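# Lay the towel flat beside the basket, then release

## Task

Get the towel lying flat on the table as a single layer. Every part of it must stay at least one finger-width inside the table edge, at least two finger-widths away from the basket's rim, and more than a hand-width away from the column of either arm. The basket must end upright with its entire base resting on the table, displaced no more than three finger-widths from its starting spot and turned roughly the same way as before. Finally open the grippers and pull the arms away. Anything that stays in place only because the robot is holding it does not count.

## Robot and tools

Robot: two six-joint arms with parallel grippers, called left_arm and right_arm. These are only names. Neither refers to a side of any camera image.

Scene frame: one frame is shared by both arms. Its origin sits on the tabletop midway between the arms. +x points out across the table, +z points up, and left_arm stands on the +y side. Positions are in metres. The gripper's fingers point along its own +z and open and close along its own y. The reported end-effector point lies between the finger pads, a little under 1 cm behind the tips. Reported hand positions can be wrong, and the error grows at long reach.

Joint order for each arm, always: waist, shoulder, elbow, wrist pitch, wrist yaw, wrist roll. Stated ranges in radians: waist -2.618 to 3.054, shoulder 0.000 to 3.142, elbow 0.000 to 3.142, wrist pitch -1.571 to 1.571, wrist yaw -1.571 to 1.571, wrist roll -2.094 to 2.094. The true end of a joint may differ from these by up to 0.036 rad in either direction. A call is rejected if any target is more than 0.036 rad beyond a stated end and also farther out than that joint currently is. Targets beyond the true end are clipped to it, and the result then prints "joint sent to its limit". If that line is missing, it does not prove the joint has room left. Friction can leave a joint up to about 0.031 rad short of its target, and changes smaller than that may not move it at all.

A row is the basic command. It is one flat list covering both arms, with 14 numbers: left_arm's six joint angles, then its opening, then right_arm's six angles and opening. Angles are absolute target joint angles in radians, not offsets. Opening runs from -1 (closed) to +1 (fully open). You can add 12 optional numbers, each from 0 to 1, that scale the stiffness of each joint: left_arm's six, then right_arm's six, in joint order. A stiffness value stays in force until you replace it.

Tools:
- execute_actions(actions): a list of actions that run in order. Each action is a table of up to 15 rows. Each row lasts one control step of 1/30 s. If a table has fewer than 15 rows, its last row is held for the remaining steps. An empty list only returns the current state and images.
- move(target, speed, blocking): target is one row as described above, giving absolute joint goals. Every joint travels toward its goal so that all joints finish at the same moment, which makes the hand move along a curve. speed is in rad/s, from 0.01 to 2 (default 0.5), and applies to the joint with the farthest to go. A path takes at least 0.5 s and at most 10 s; a longer one stops partway. The move does not avoid obstacles or the other arm. Opening values are applied at the start. With blocking=false the call returns after 0.5 s while the motion goes on. Until a result shows the move has ended, other moves and actions are refused, so use wait(0) to check, or use stop.
- wait(seconds): 0 to 10. The scene runs with the last command held, and the call returns early if a running move finishes.
- stop: brings a running move to rest. It needs distance to brake, more when fast. The fingers keep moving.
- zoom_image(camera, region): gives an enlarged view of the latest image. region is [x0, y0, x1, y1] in pixels, origin at top-left, no larger than 504x504. Cameras: cam_head_left, cam_head_right, cam_high, cam_left_wrist, cam_right_wrist. Each image is 504x504.
- finished_scene(scene): give the number of the current scene. It ends the scene for good and reports whether the goal was met.

Limits on motion: on every step, each joint's target is kept within a set distance of its measured angle. The distances are 0.202 (waist), 0.258 (shoulder), 0.238 (elbow), 0.573 (wrist pitch) and 0.522 (wrist yaw and roll). Targets that would move the hand more than 70 mm from where it is get scaled back. Far goals therefore take several actions, and a motion left unfinished may need to be commanded again. To keep a joint still, resend its value from "Joint targets".

Reading results:
- The state line shows each gripper's position and quaternion (wxyz).
- Joint positions and Joint velocities give one block per arm, in joint order, ending with the finger gap in metres (0.087 when fully open).
- Joint targets shows what the joints are being driven toward right now.
- grip_measured gives the opening on the command scale. It can be off by about 1 mm.
- Joint torques are raw drive outputs with offsets and noise.
- Step readings list joint angles at some control steps. HELD marks a step on which that arm's command was held back.
- "joint command not followed" means the clearance check changed that arm's joint targets.
- The move line reports the result (done, off_target, moving, held, fault), whether limits=held or none, and each arm's joint farthest from its goal. limits=held means some steps were blocked, and the arm may then surge faster than the set speed.

Gripping: to hold something, command an opening below grip_measured. About 0.02 below gives a firm grip; a smaller gap gives a lighter one. Each finger pushes with about 20 N at most. Closing fast can squeeze harder, sometimes hard enough to force the fingers open. Expect an occasional brief pull on a held object.

Avoid: knocking anything off the table, which fails the task. Also avoid letting the arms collide or press on each other, dropping things, slamming, and pushing hard. Contact is harsher at higher speed and with goals set deeper past the contact point. Holding a load heats the motors. MOTOR HOT appears from 75 °C. At 90 °C the arm stops for 10 s. At 100 °C the arm goes limp and drops. At the end, release the towel and move both arms away from the towel and the basket.

Each tool is called after "Call:" in YAML: its name, and indented under it one key for each argument.

## Session

Call:
execute_actions:
  actions: []

Scene clock: 0.00 s.
left_arm: end_effector_position=(+0.3164, +0.3799, +0.3737) grip_measured=+0.990 end_effector_quat_wxyz=(+0.715, -0.464, +0.517, -0.073) | right_arm: end_effector_position=(+0.3799, +0.1637, +0.3458) grip_measured=+1.000 end_effector_quat_wxyz=(+0.693, -0.464, +0.504, -0.223)
Joint names: [waist, shoulder, elbow, wrist pitch, wrist yaw, wrist roll]
Joint positions: left_arm=[-0.189  0.701  0.906 -0.158 -0.757 -0.8    0.087] | right_arm=[ 1.38   2.127  1.933  0.278  0.77  -1.113  0.087]
Joint velocities: left_arm=[ 0.007  0.002 -0.002 -0.066 -0.007 -0.066 -0.   ] | right_arm=[ 0.012 -0.007 -0.017 -0.037  0.022  0.022  0.   ]
Joint torques (N m, as the arm reports them, + toward a larger angle): no reading
Motor temperatures (°C, as the motors report them): left_arm=[28 29 28 30 30 30] | right_arm=[27 30 28 30 27 31]
Joint targets: left_arm=[-0.189 0.701 0.906 -0.158 -0.757 -0.800] | right_arm=[1.380 2.127 1.933 0.278 0.770 -1.113]
Joint stiffness scale: left_arm=[1. 1. 1. 1. 1. 1.] | right_arm=[1. 1. 1. 1. 1. 1.]

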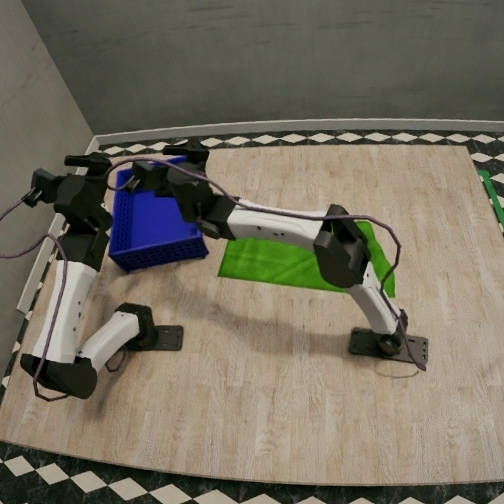

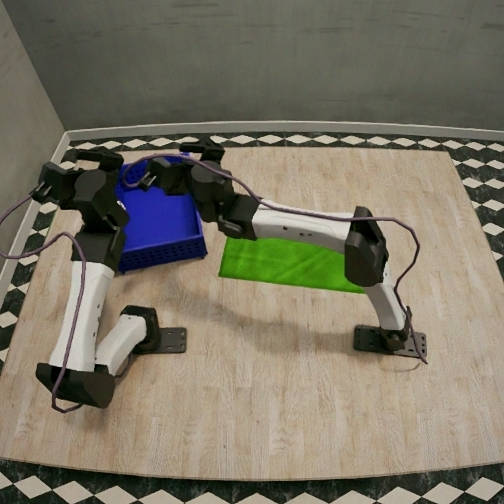

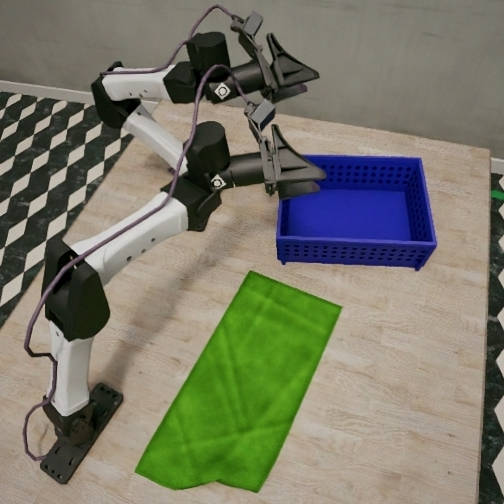

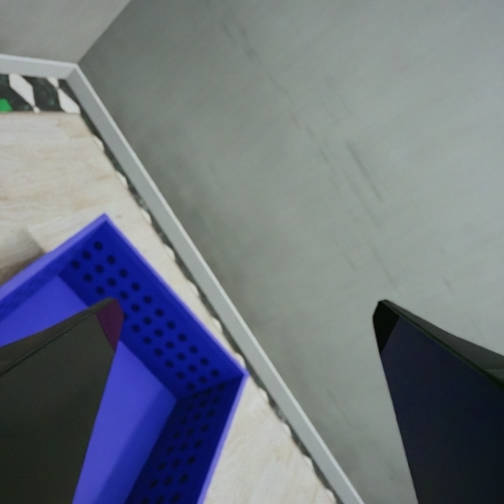

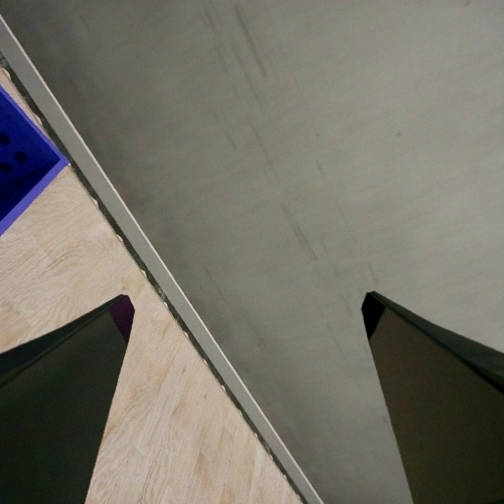

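Call:
move:
  target: [0,1.0,1.0,-1.2,0,0,1,0,1.0,1.0,-1.2,0,0,1]
  speed: 1

Call:
zoom_image:
  camera: "cam_high"
  region: [100,250,370,504]

Scene clock: 3.53 s.
left_arm: end_effector_position=(+0.2063, +0.3263, +0.1432) grip_measured=+0.990 end_effector_quat_wxyz=(+0.183, -0.030, +0.983, +0.009) | right_arm: end_effector_position=(+0.2107, -0.3620, +0.1532) grip_measured=+1.000 end_effector_quat_wxyz=(+0.195, +0.077, +0.977, -0.022)
Joint names: [waist, shoulder, elbow, wrist pitch, wrist yaw, wrist roll]
Joint positions: left_arm=[-0.011  0.982  0.973 -1.194 -0.01  -0.008  0.087] | right_arm=[ 0.013  1.013  1.021 -1.183  0.011 -0.007  0.087]
Joint velocities: left_arm=[-0.012  0.002 -0.002 -0.066  0.037 -0.11  -0.001] | right_arm=[ 0.012  0.002  0.012 -0.022  0.007  0.066  0.   ]
Joint torques (N m, as the arm reports them, + toward a larger angle): left_arm=[ 0.61 -0.18  7.93  1.02  0.03  0.09] | right_arm=[-1.16 -3.16  6.81  1.25 -0.08 -0.03]
Motor temperatures (°C, as the motors report them): left_arm=[28 29 29 31 30 30] | right_arm=[27 31 28 31 27 31]
Joint targets: left_arm=[-0.000 1.000 1.000 -1.200 0.000 0.000] | right_arm=[-0.000 1.000 1.000 -1.200 -0.000 -0.000]
Joint stiffness scale: left_arm=[1. 1. 1. 1. 1. 1.] | right_arm=[1. 1. 1. 1. 1. 1.]
move: off_target (left_arm, right_arm); limits=none; left_arm: farthest joint: the elbow, 0.027 radians from its target (0.094 radians at the start); right_arm: farthest joint: the elbow, 0.021 radians from its target (0.933 radians at the start)

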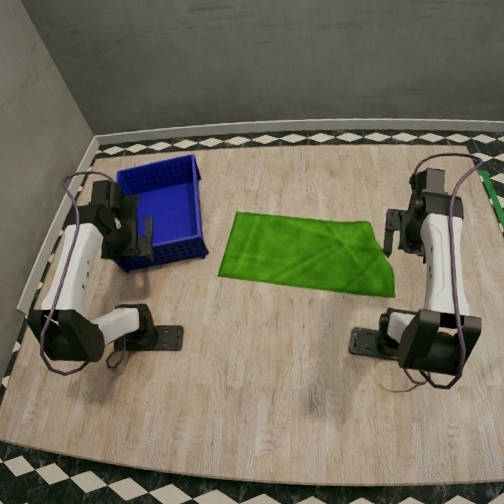

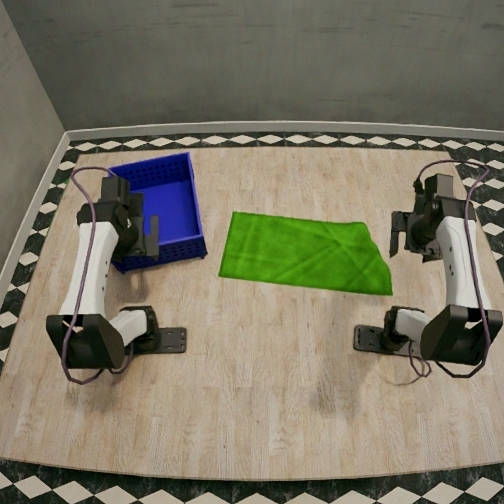

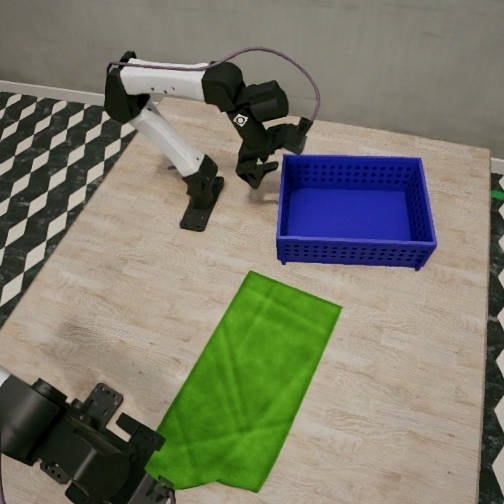

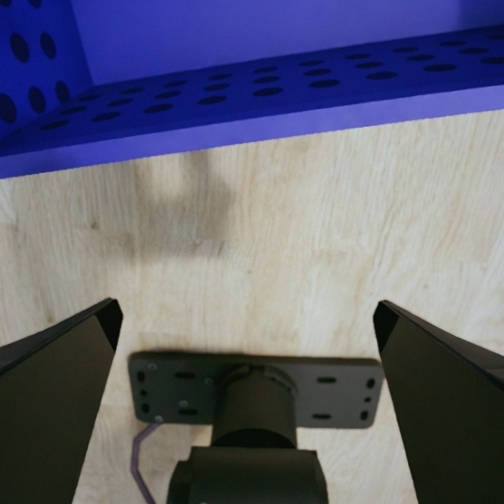

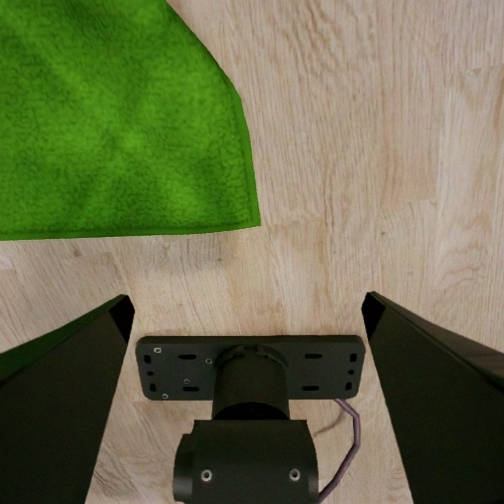

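Region (100, 250, 370, 504) of cam_high's 504x504 image, scaled by 1.867, with more detail than that image has; it fills the top 474 rows of this view, and the rest is white.

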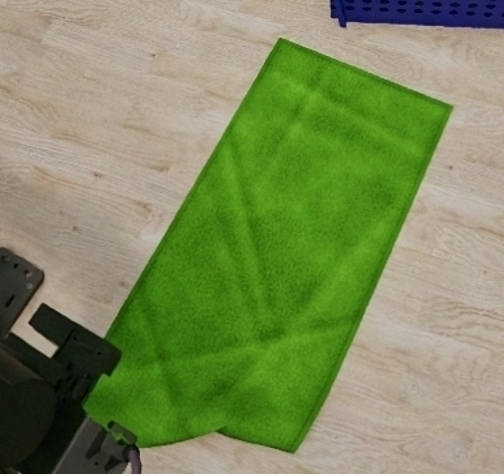

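Call:
move:
  target: [0,0.6,0.9,-1.2,0,0,1,0.2,1.6,1.5,-1.2,0,0,1]
  speed: 1

Call:
zoom_image:
  camera: "cam_head_left"
  region: [300,190,440,320]

Scene clock: 5.40 s.
left_arm: end_effector_position=(+0.1801, +0.3249, +0.1743) grip_measured=+0.990 end_effector_quat_wxyz=(+0.329, -0.029, +0.944, +0.012) | right_arm: end_effector_position=(+0.3356, -0.3280, +0.1623) grip_measured=+1.000 end_effector_quat_wxyz=(+0.143, -0.009, +0.990, -0.004)
Joint names: [waist, shoulder, elbow, wrist pitch, wrist yaw, wrist roll]
Joint positions: left_arm=[-0.011  0.616  0.915 -1.199 -0.01  -0.007  0.087] | right_arm=[ 0.189  1.586  1.489 -1.185  0.009 -0.007  0.087]
Joint velocities: left_arm=[-0.002  0.007  0.007 -0.022 -0.022 -0.007 -0.001] | right_arm=[-0.012 -0.002 -0.017  0.066 -0.051  0.022  0.   ]
Joint torques (N m, as the arm reports them, + toward a larger angle): left_arm=[ 0.56 -0.32  4.46  1.47 -0.02  0.09] | right_arm=[ 0.77 -6.81  9.72  1.01 -0.05 -0.04]
Motor temperatures (°C, as the motors report them): left_arm=[28 29 29 31 30 30] | right_arm=[27 31 29 31 27 31]
Joint targets: left_arm=[-0.000 0.600 0.900 -1.200 0.000 -0.000] | right_arm=[0.200 1.600 1.500 -1.200 0.000 0.000]
Joint stiffness scale: left_arm=[1. 1. 1. 1. 1. 1.] | right_arm=[1. 1. 1. 1. 1. 1.]
move: done; limits=none; left_arm: farthest joint: the shoulder, 0.016 radians from its target (0.382 radians at the start); right_arm: farthest joint: the wrist pitch, 0.015 radians from its target (0.016 radians at the start)

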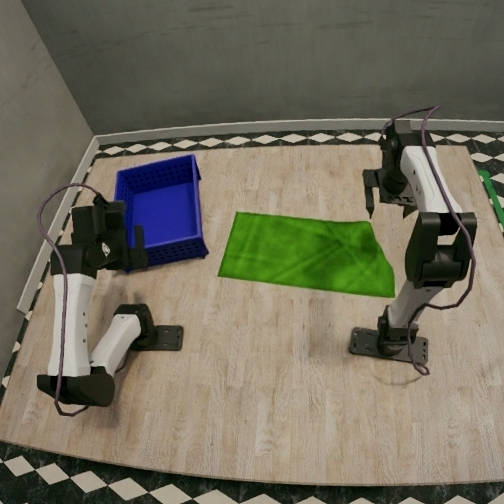

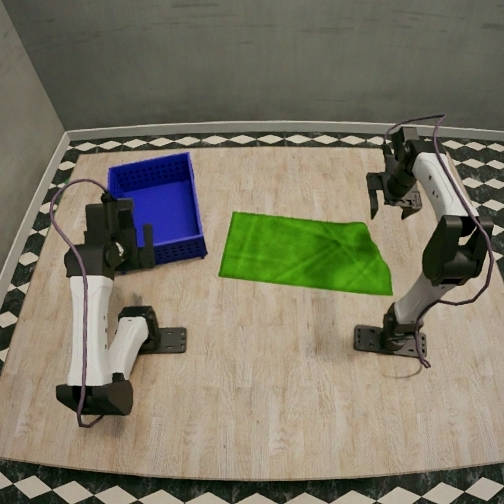

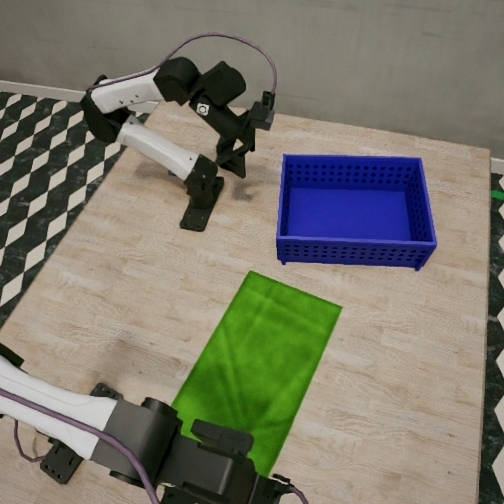

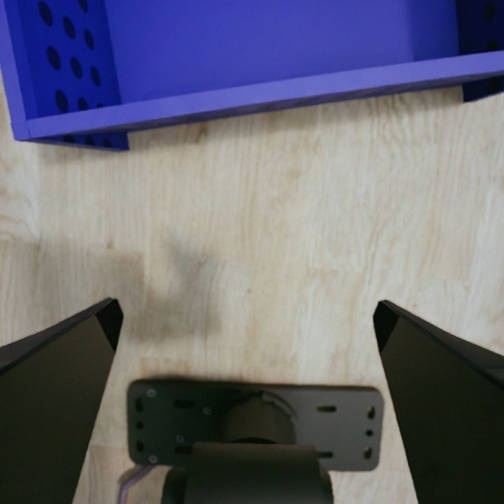

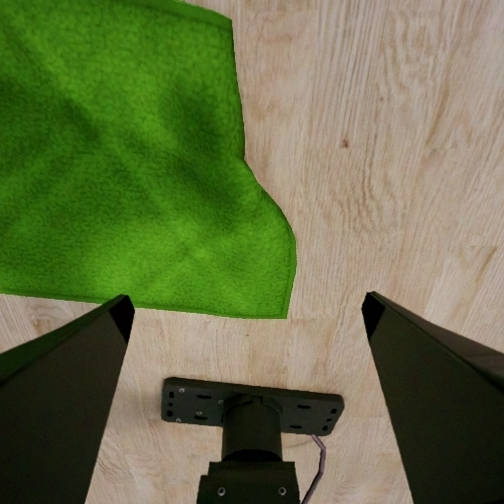

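Region (300, 190, 440, 320) of cam_head_left's 504x504 image, scaled by 3.600, with more detail than that image has; it fills the top 468 rows of this view, and the rest is white.

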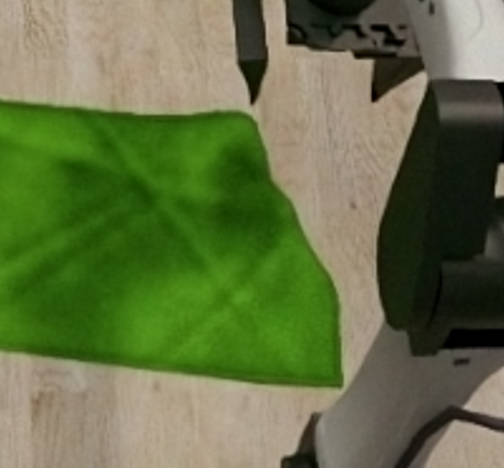

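Call:
move:
  target: [0,0.6,0.9,-1.2,0,0,1,0.43,1.912,1.39,-1.04,0,1.57,0.2]
  speed: 1.2

Scene clock: 10.77 s.
left_arm: end_effector_position=(+0.1801, +0.3249, +0.1743) grip_measured=+0.990 end_effector_quat_wxyz=(+0.329, -0.029, +0.944, +0.012) | right_arm: end_effector_position=(+0.3689, -0.2052, +0.0539) grip_measured=+0.200 end_effector_quat_wxyz=(+0.016, +0.613, +0.790, +0.014)
Joint names: [waist, shoulder, elbow, wrist pitch, wrist yaw, wrist roll]
Joint positions: left_arm=[-0.011  0.616  0.915 -1.199 -0.01  -0.007  0.087] | right_arm=[ 0.419  1.891  1.409 -1.047  0.009  1.563  0.052]
Joint velocities: left_arm=[-0.007  0.002  0.007  0.007 -0.051  0.022 -0.001] | right_arm=[-0.027 -0.012 -0.002 -0.022 -0.007 -0.051  0.   ]
Joint torques (N m, as the arm reports them, + toward a larger angle): left_arm=[ 0.62 -0.29  4.45  1.47  0.    0.08] | right_arm=[ 0.77 -8.89  6.26  0.59  0.02 -0.01]
Motor temperatures (°C, as the motors report them): left_arm=[28 29 29 32 30 30] | right_arm=[27 31 30 31 27 31]
Joint targets: left_arm=[0.000 0.600 0.900 -1.200 -0.000 -0.000] | right_arm=[0.430 1.912 1.390 -1.040 0.000 1.570]
Joint stiffness scale: left_arm=[1. 1. 1. 1. 1. 1.] | right_arm=[1. 1. 1. 1. 1. 1.]
move: off_target (right_arm); limits=none; left_arm: farthest joint: the shoulder, 0.016 radians from its target (0.016 radians at the start); right_arm: farthest joint: the shoulder, 0.021 radians from its target (0.326 radians at the start)

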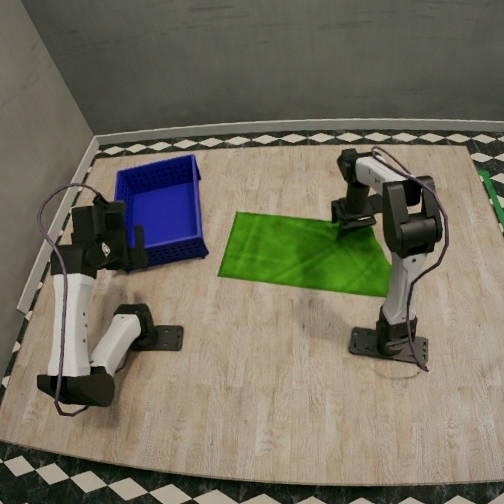

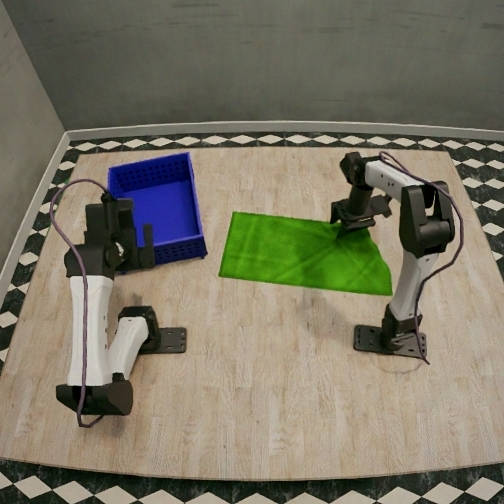

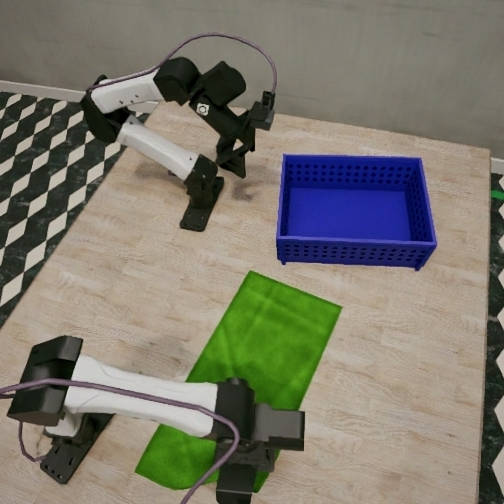

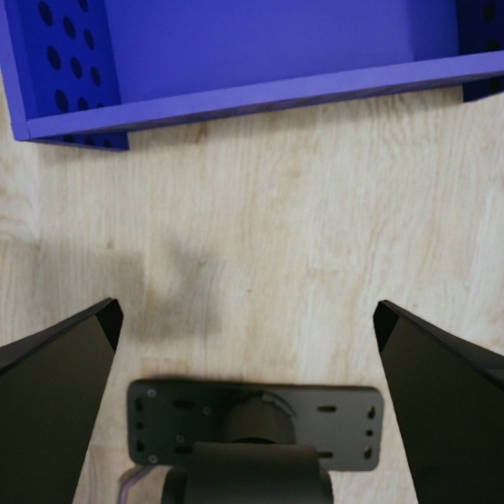

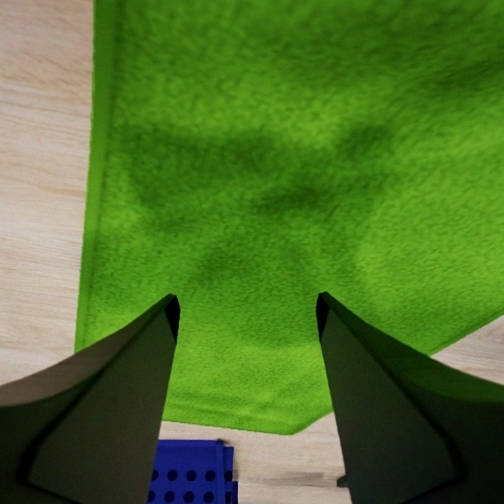

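Call:
move:
  target: [0,0.6,0.9,-1.2,0,0,1,0.49,2.176,1.745,-1.135,0,-1.57,0.2]
  speed: 1.8

Scene clock: 14.27 s.
left_arm: end_effector_position=(+0.1801, +0.3249, +0.1743) grip_measured=+0.990 end_effector_quat_wxyz=(+0.329, -0.029, +0.944, +0.012) | right_arm: end_effector_position=(+0.4442, -0.2466, +0.0409) grip_measured=+0.200 end_effector_quat_wxyz=(-0.009, +0.803, -0.596, +0.011)
Joint names: [waist, shoulder, elbow, wrist pitch, wrist yaw, wrist roll]
Joint positions: left_arm=[-0.011  0.616  0.915 -1.199 -0.01  -0.007  0.087] | right_arm=[ 0.477  2.15   1.732 -1.125  0.008 -1.563  0.052]
Joint velocities: left_arm=[-0.002 -0.012 -0.012  0.081 -0.066  0.051  0.   ] | right_arm=[ 0.007 -0.002 -0.007  0.081  0.022  0.007  0.001]
Joint torques (N m, as the arm reports them, + toward a larger angle): left_arm=[ 0.62 -0.3   4.54  1.48 -0.02  0.12] | right_arm=[  0.9  -11.     9.18   0.36  -0.12  -0.2 ]
Motor temperatures (°C, as the motors report them): left_arm=[28 29 30 32 30 30] | right_arm=[28 32 30 31 27 31]
Joint targets: left_arm=[0.000 0.600 0.900 -1.200 0.000 -0.000] | right_arm=[0.490 2.176 1.745 -1.135 0.000 -1.570]
Joint stiffness scale: left_arm=[1. 1. 1. 1. 1. 1.] | right_arm=[1. 1. 1. 1. 1. 1.]
move: off_target (right_arm); limits=none; left_arm: farthest joint: the shoulder, 0.016 radians from its target (0.016 radians at the start); right_arm: farthest joint: the shoulder, 0.026 radians from its target (0.285 radians at the start)

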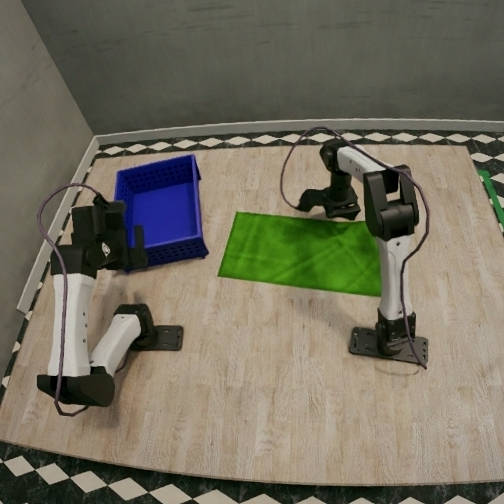

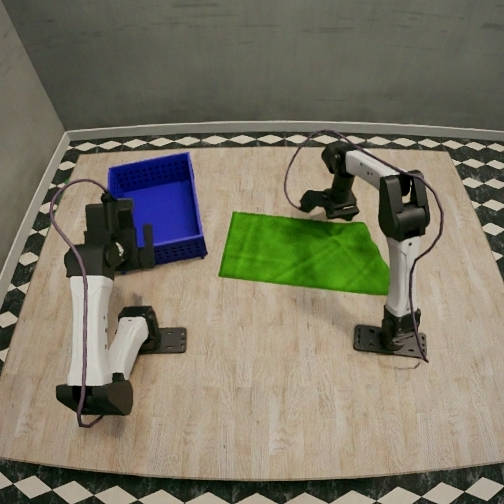

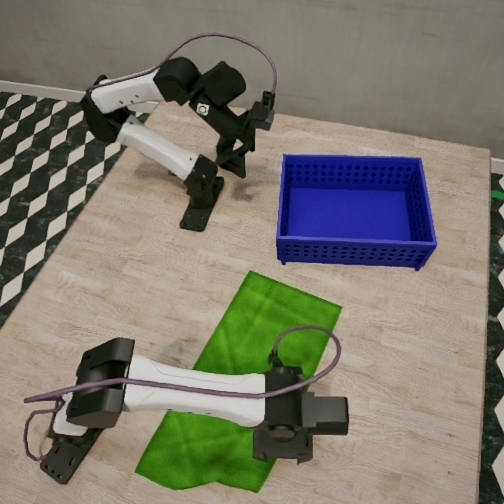

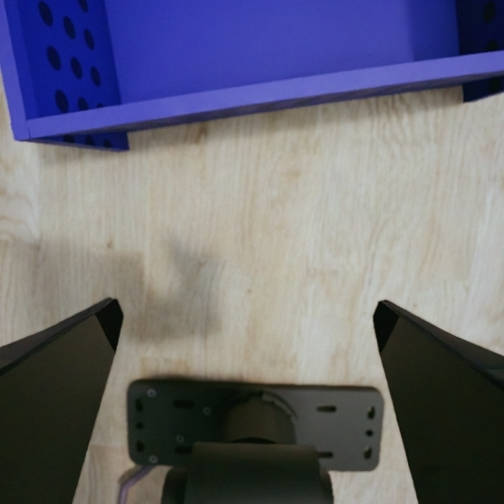

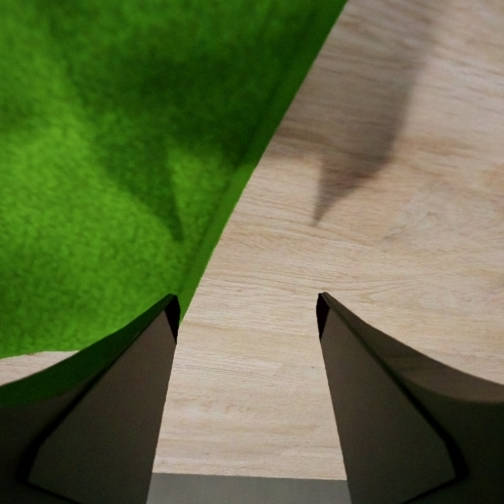

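Call:
move:
  target: [0,0.6,0.9,-1.2,0,0,1,0.49,2.085,1.50,-0.99,0,-1.45,0.2]
  speed: 0.4

Scene clock: 16.33 s.
left_arm: end_effector_position=(+0.1801, +0.3249, +0.1743) grip_measured=+0.990 end_effector_quat_wxyz=(+0.329, -0.029, +0.944, +0.012) | right_arm: end_effector_position=(+0.4113, -0.2565, +0.0110) grip_measured=+0.200 end_effector_quat_wxyz=(+0.003, +0.771, -0.637, +0.003)
Joint names: [waist, shoulder, elbow, wrist pitch, wrist yaw, wrist roll]
Joint positions: left_arm=[-0.011  0.616  0.915 -1.199 -0.01  -0.007  0.087] | right_arm=[ 0.477  2.093  1.522 -1.002  0.008 -1.457  0.052]
Joint velocities: left_arm=[-0.002 -0.007  0.002 -0.007  0.007 -0.022 -0.001] | right_arm=[ 0.002 -0.002  0.012 -0.022 -0.037 -0.007  0.   ]
Joint torques (N m, as the arm reports them, + toward a larger angle): left_arm=[ 0.6  -0.26  4.53  1.49  0.01  0.09] | right_arm=[  0.89 -13.05   5.73   0.57  -0.11  -0.01]
Motor temperatures (°C, as the motors report them): left_arm=[28 29 30 32 30 30] | right_arm=[28 33 30 31 27 31]
Joint targets: left_arm=[-0.000 0.600 0.900 -1.200 0.000 0.000] | right_arm=[0.490 2.085 1.500 -0.990 -0.000 -1.450]
Joint stiffness scale: left_arm=[1. 1. 1. 1. 1. 1.] | right_arm=[1. 1. 1. 1. 1. 1.]
move: off_target (right_arm); limits=none; left_arm: farthest joint: the shoulder, 0.016 radians from its target (0.016 radians at the start); right_arm: farthest joint: the elbow, 0.022 radians from its target (0.232 radians at the start)

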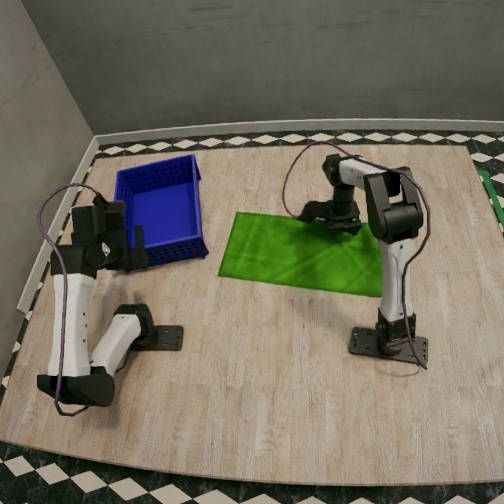

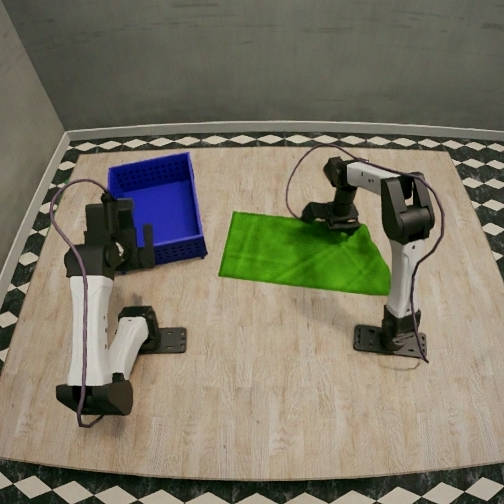

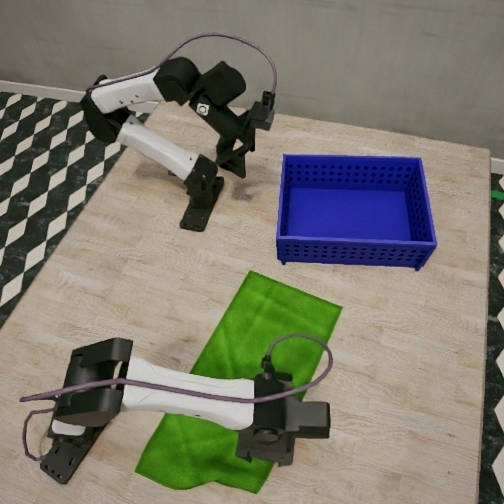

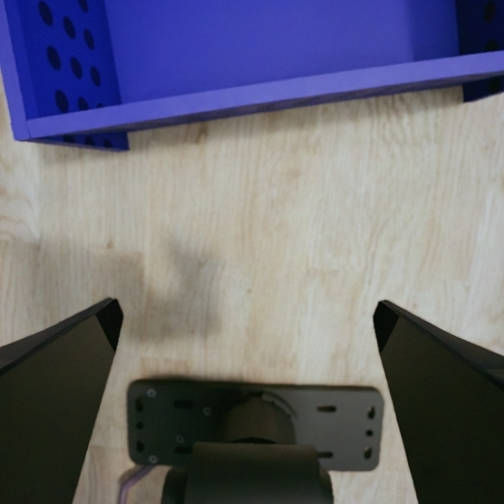

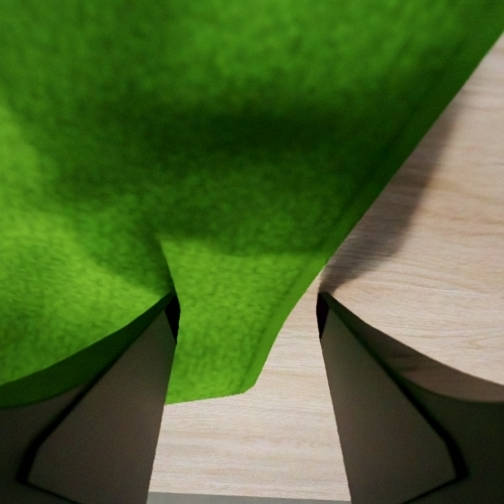

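Call:
execute_actions:
  actions:
    - [[0,0.6,0.9,-1.2,0,0,1,0.49,2.135,1.50,-0.99,0,-1.45,0.2]]
    - [[0,0.6,0.9,-1.2,0,0,1,0.49,2.135,1.50,-0.99,0,-1.45,-0.4]]
    - [[0,0.6,0.9,-1.2,0,0,1,0.49,2.135,1.50,-0.99,0,-1.45,-1]]

Call:
move:
  target: [0,0.6,0.9,-1.2,0,0,1,0.42,1.95,1.80,-1.40,0,-1.45,-1]
  speed: 0.4

Scene clock: 18.43 s.
left_arm: end_effector_position=(+0.1801, +0.3249, +0.1743) grip_measured=+0.990 end_effector_quat_wxyz=(+0.329, -0.029, +0.944, +0.012) | right_arm: end_effector_position=(+0.4087, -0.2576, +0.0099) grip_measured=-0.944 end_effector_quat_wxyz=(+0.009, +0.769, -0.639, -0.000)
Joint names: [waist, shoulder, elbow, wrist pitch, wrist yaw, wrist roll]
Joint positions: left_arm=[-0.011  0.616  0.915 -1.199 -0.01  -0.007  0.087] | right_arm=[ 0.477  2.097  1.522 -1.011  0.009 -1.452  0.002]
Joint velocities: left_arm=[-0.022  0.002 -0.002  0.022  0.022 -0.007 -0.001] | right_arm=[-0.007 -0.002 -0.012  0.007 -0.007  0.007 -0.   ]
Joint torques (N m, as the arm reports them, + toward a larger angle): left_arm=[ 0.62 -0.3   4.59  1.48 -0.01  0.09] | right_arm=[ 0.84 -9.3   5.72  0.65 -0.12 -0.07]
Motor temperatures (°C, as the motors report them): left_arm=[28 29 30 33 30 30] | right_arm=[28 33 31 31 27 31]
Joint targets: left_arm=[0.000 0.600 0.900 -1.200 0.000 0.000] | right_arm=[0.490 2.135 1.500 -0.990 0.000 -1.450]
Joint stiffness scale: left_arm=[1. 1. 1. 1. 1. 1.] | right_arm=[1. 1. 1. 1. 1. 1.]
Step readings (joint positions; steps 1 to 15: 1st action; 16 to 30: 2nd action; 31 to 45: 3rd action):
0: left_arm=[-0.011 0.616 0.915 -1.199 -0.010 -0.007] | right_arm=[0.477 2.093 1.522 -1.002 0.008 -1.457]
1: left_arm=[-0.011 0.616 0.915 -1.199 -0.010 -0.007] | right_arm=[0.477 2.095 1.522 -1.002 0.008 -1.457]
2: left_arm=[-0.011 0.616 0.915 -1.199 -0.010 -0.007] | right_arm=[0.477 2.097 1.522 -1.001 0.008 -1.457]
4: left_arm=[-0.011 0.616 0.915 -1.199 -0.010 -0.007] | right_arm=[0.477 2.097 1.522 -1.001 0.008 -1.456]
8: left_arm=[-0.011 0.616 0.915 -1.199 -0.010 -0.007] | right_arm=[0.477 2.097 1.522 -1.001 0.008 -1.456]
15: left_arm=[-0.011 0.616 0.915 -1.199 -0.010 -0.007] | right_arm=[0.477 2.097 1.522 -1.001 0.008 -1.456]
16: left_arm=[-0.011 0.616 0.915 -1.199 -0.010 -0.007] | right_arm=[0.477 2.097 1.522 -1.002 0.008 -1.456]
17: left_arm=[-0.011 0.616 0.915 -1.199 -0.010 -0.007] | right_arm=[0.477 2.097 1.522 -1.002 0.008 -1.456]
19: left_arm=[-0.011 0.616 0.915 -1.199 -0.010 -0.007] | right_arm=[0.477 2.097 1.522 -1.004 0.008 -1.454]
23: left_arm=[-0.011 0.616 0.915 -1.199 -0.010 -0.007] | right_arm=[0.477 2.097 1.522 -1.005 0.008 -1.454]
30: left_arm=[-0.011 0.616 0.915 -1.199 -0.010 -0.007] | right_arm=[0.477 2.097 1.522 -1.005 0.008 -1.454]
31: left_arm=[-0.011 0.616 0.915 -1.199 -0.010 -0.007] | right_arm=[0.477 2.097 1.522 -1.006 0.008 -1.453]
32: left_arm=[-0.011 0.616 0.915 -1.199 -0.010 -0.007] | right_arm=[0.477 2.097 1.522 -1.010 0.008 -1.452]
34: left_arm=[-0.011 0.616 0.915 -1.199 -0.010 -0.007] | right_arm=[0.477 2.097 1.522 -1.011 0.009 -1.452]
38: left_arm=[-0.011 0.616 0.915 -1.199 -0.010 -0.007] | right_arm=[0.477 2.097 1.522 -1.011 0.009 -1.452]
45: Joint positions above

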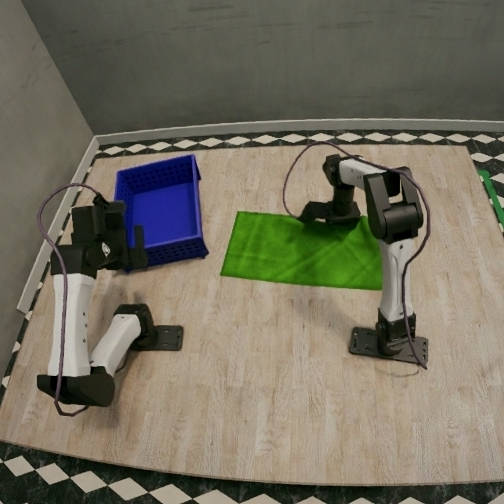

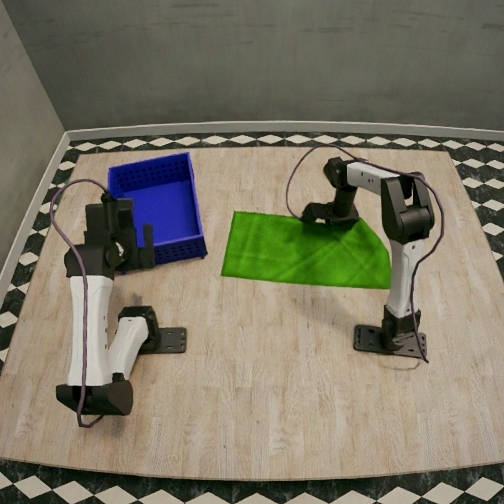

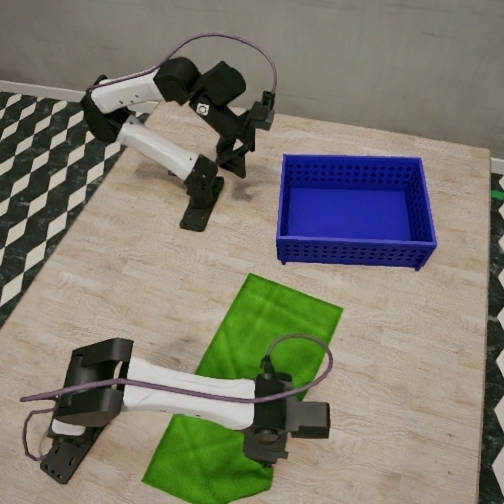

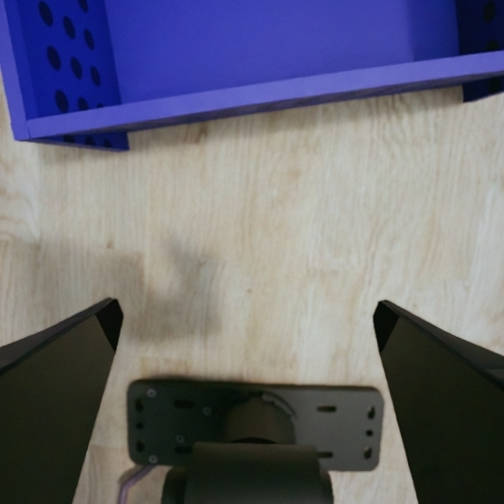

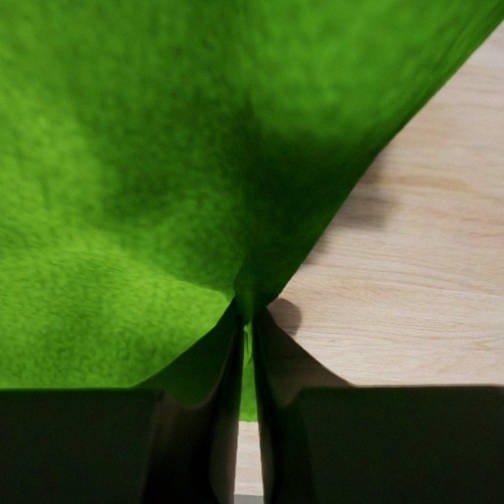

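Scene clock: 20.10 s.
left_arm: end_effector_position=(+0.1801, +0.3249, +0.1743) grip_measured=+0.990 end_effector_quat_wxyz=(+0.329, -0.029, +0.944, +0.012) | right_arm: end_effector_position=(+0.3997, -0.2776, +0.1285) grip_measured=-0.950 end_effector_quat_wxyz=(-0.005, +0.754, -0.656, +0.009)
Joint names: [waist, shoulder, elbow, wrist pitch, wrist yaw, wrist roll]
Joint positions: left_arm=[-0.011  0.616  0.915 -1.199 -0.01  -0.007  0.087] | right_arm=[ 0.432  1.954  1.791 -1.389  0.008 -1.452  0.002]
Joint velocities: left_arm=[-0.002 -0.007 -0.012 -0.095  0.007 -0.007  0.   ] | right_arm=[-0.007  0.007  0.012 -0.051  0.037 -0.022  0.001]
Joint torques (N m, as the arm reports them, + toward a larger angle): left_arm=[ 0.6  -0.31  4.59  1.47 -0.01  0.1 ] | right_arm=[ -1.09 -11.63   8.81   0.34  -0.11  -0.07]
Motor temperatures (°C, as the motors report them): left_arm=[28 29 30 33 30 30] | right_arm=[28 34 31 31 27 31]
Joint targets: left_arm=[0.000 0.600 0.900 -1.200 0.000 -0.000] | right_arm=[0.420 1.950 1.800 -1.400 0.000 -1.450]
Joint stiffness scale: left_arm=[1. 1. 1. 1. 1. 1.] | right_arm=[1. 1. 1. 1. 1. 1.]
move: done; limits=none; left_arm: farthest joint: the shoulder, 0.016 radians from its target (0.016 radians at the start); right_arm: farthest joint: the waist, 0.012 radians from its target (0.057 radians at the start)

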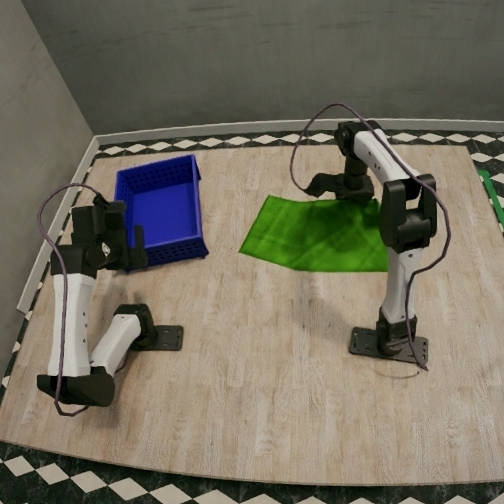

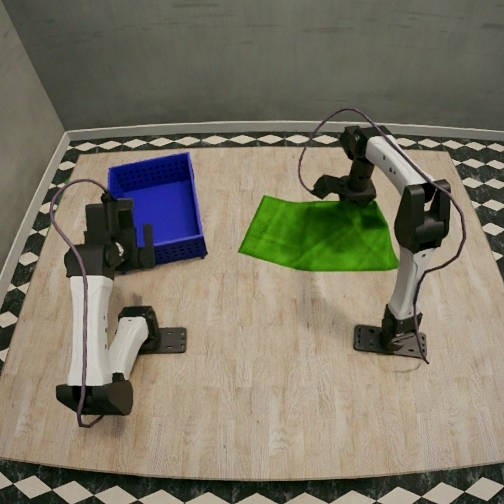

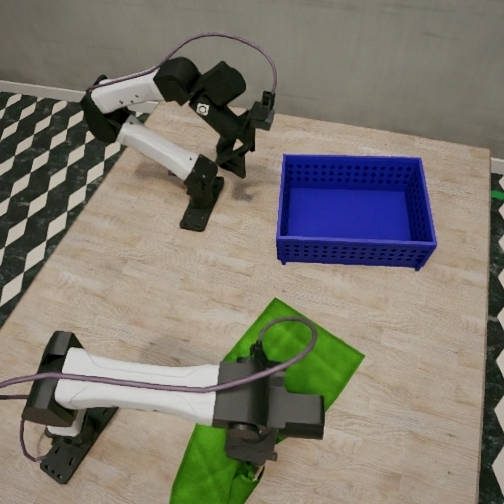

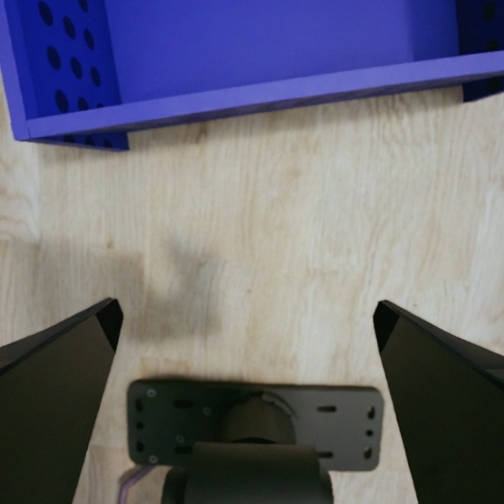

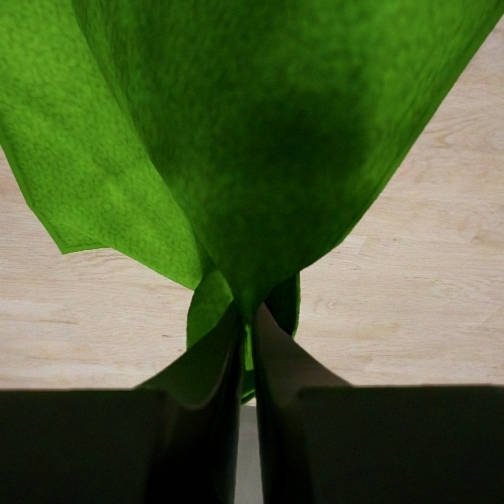

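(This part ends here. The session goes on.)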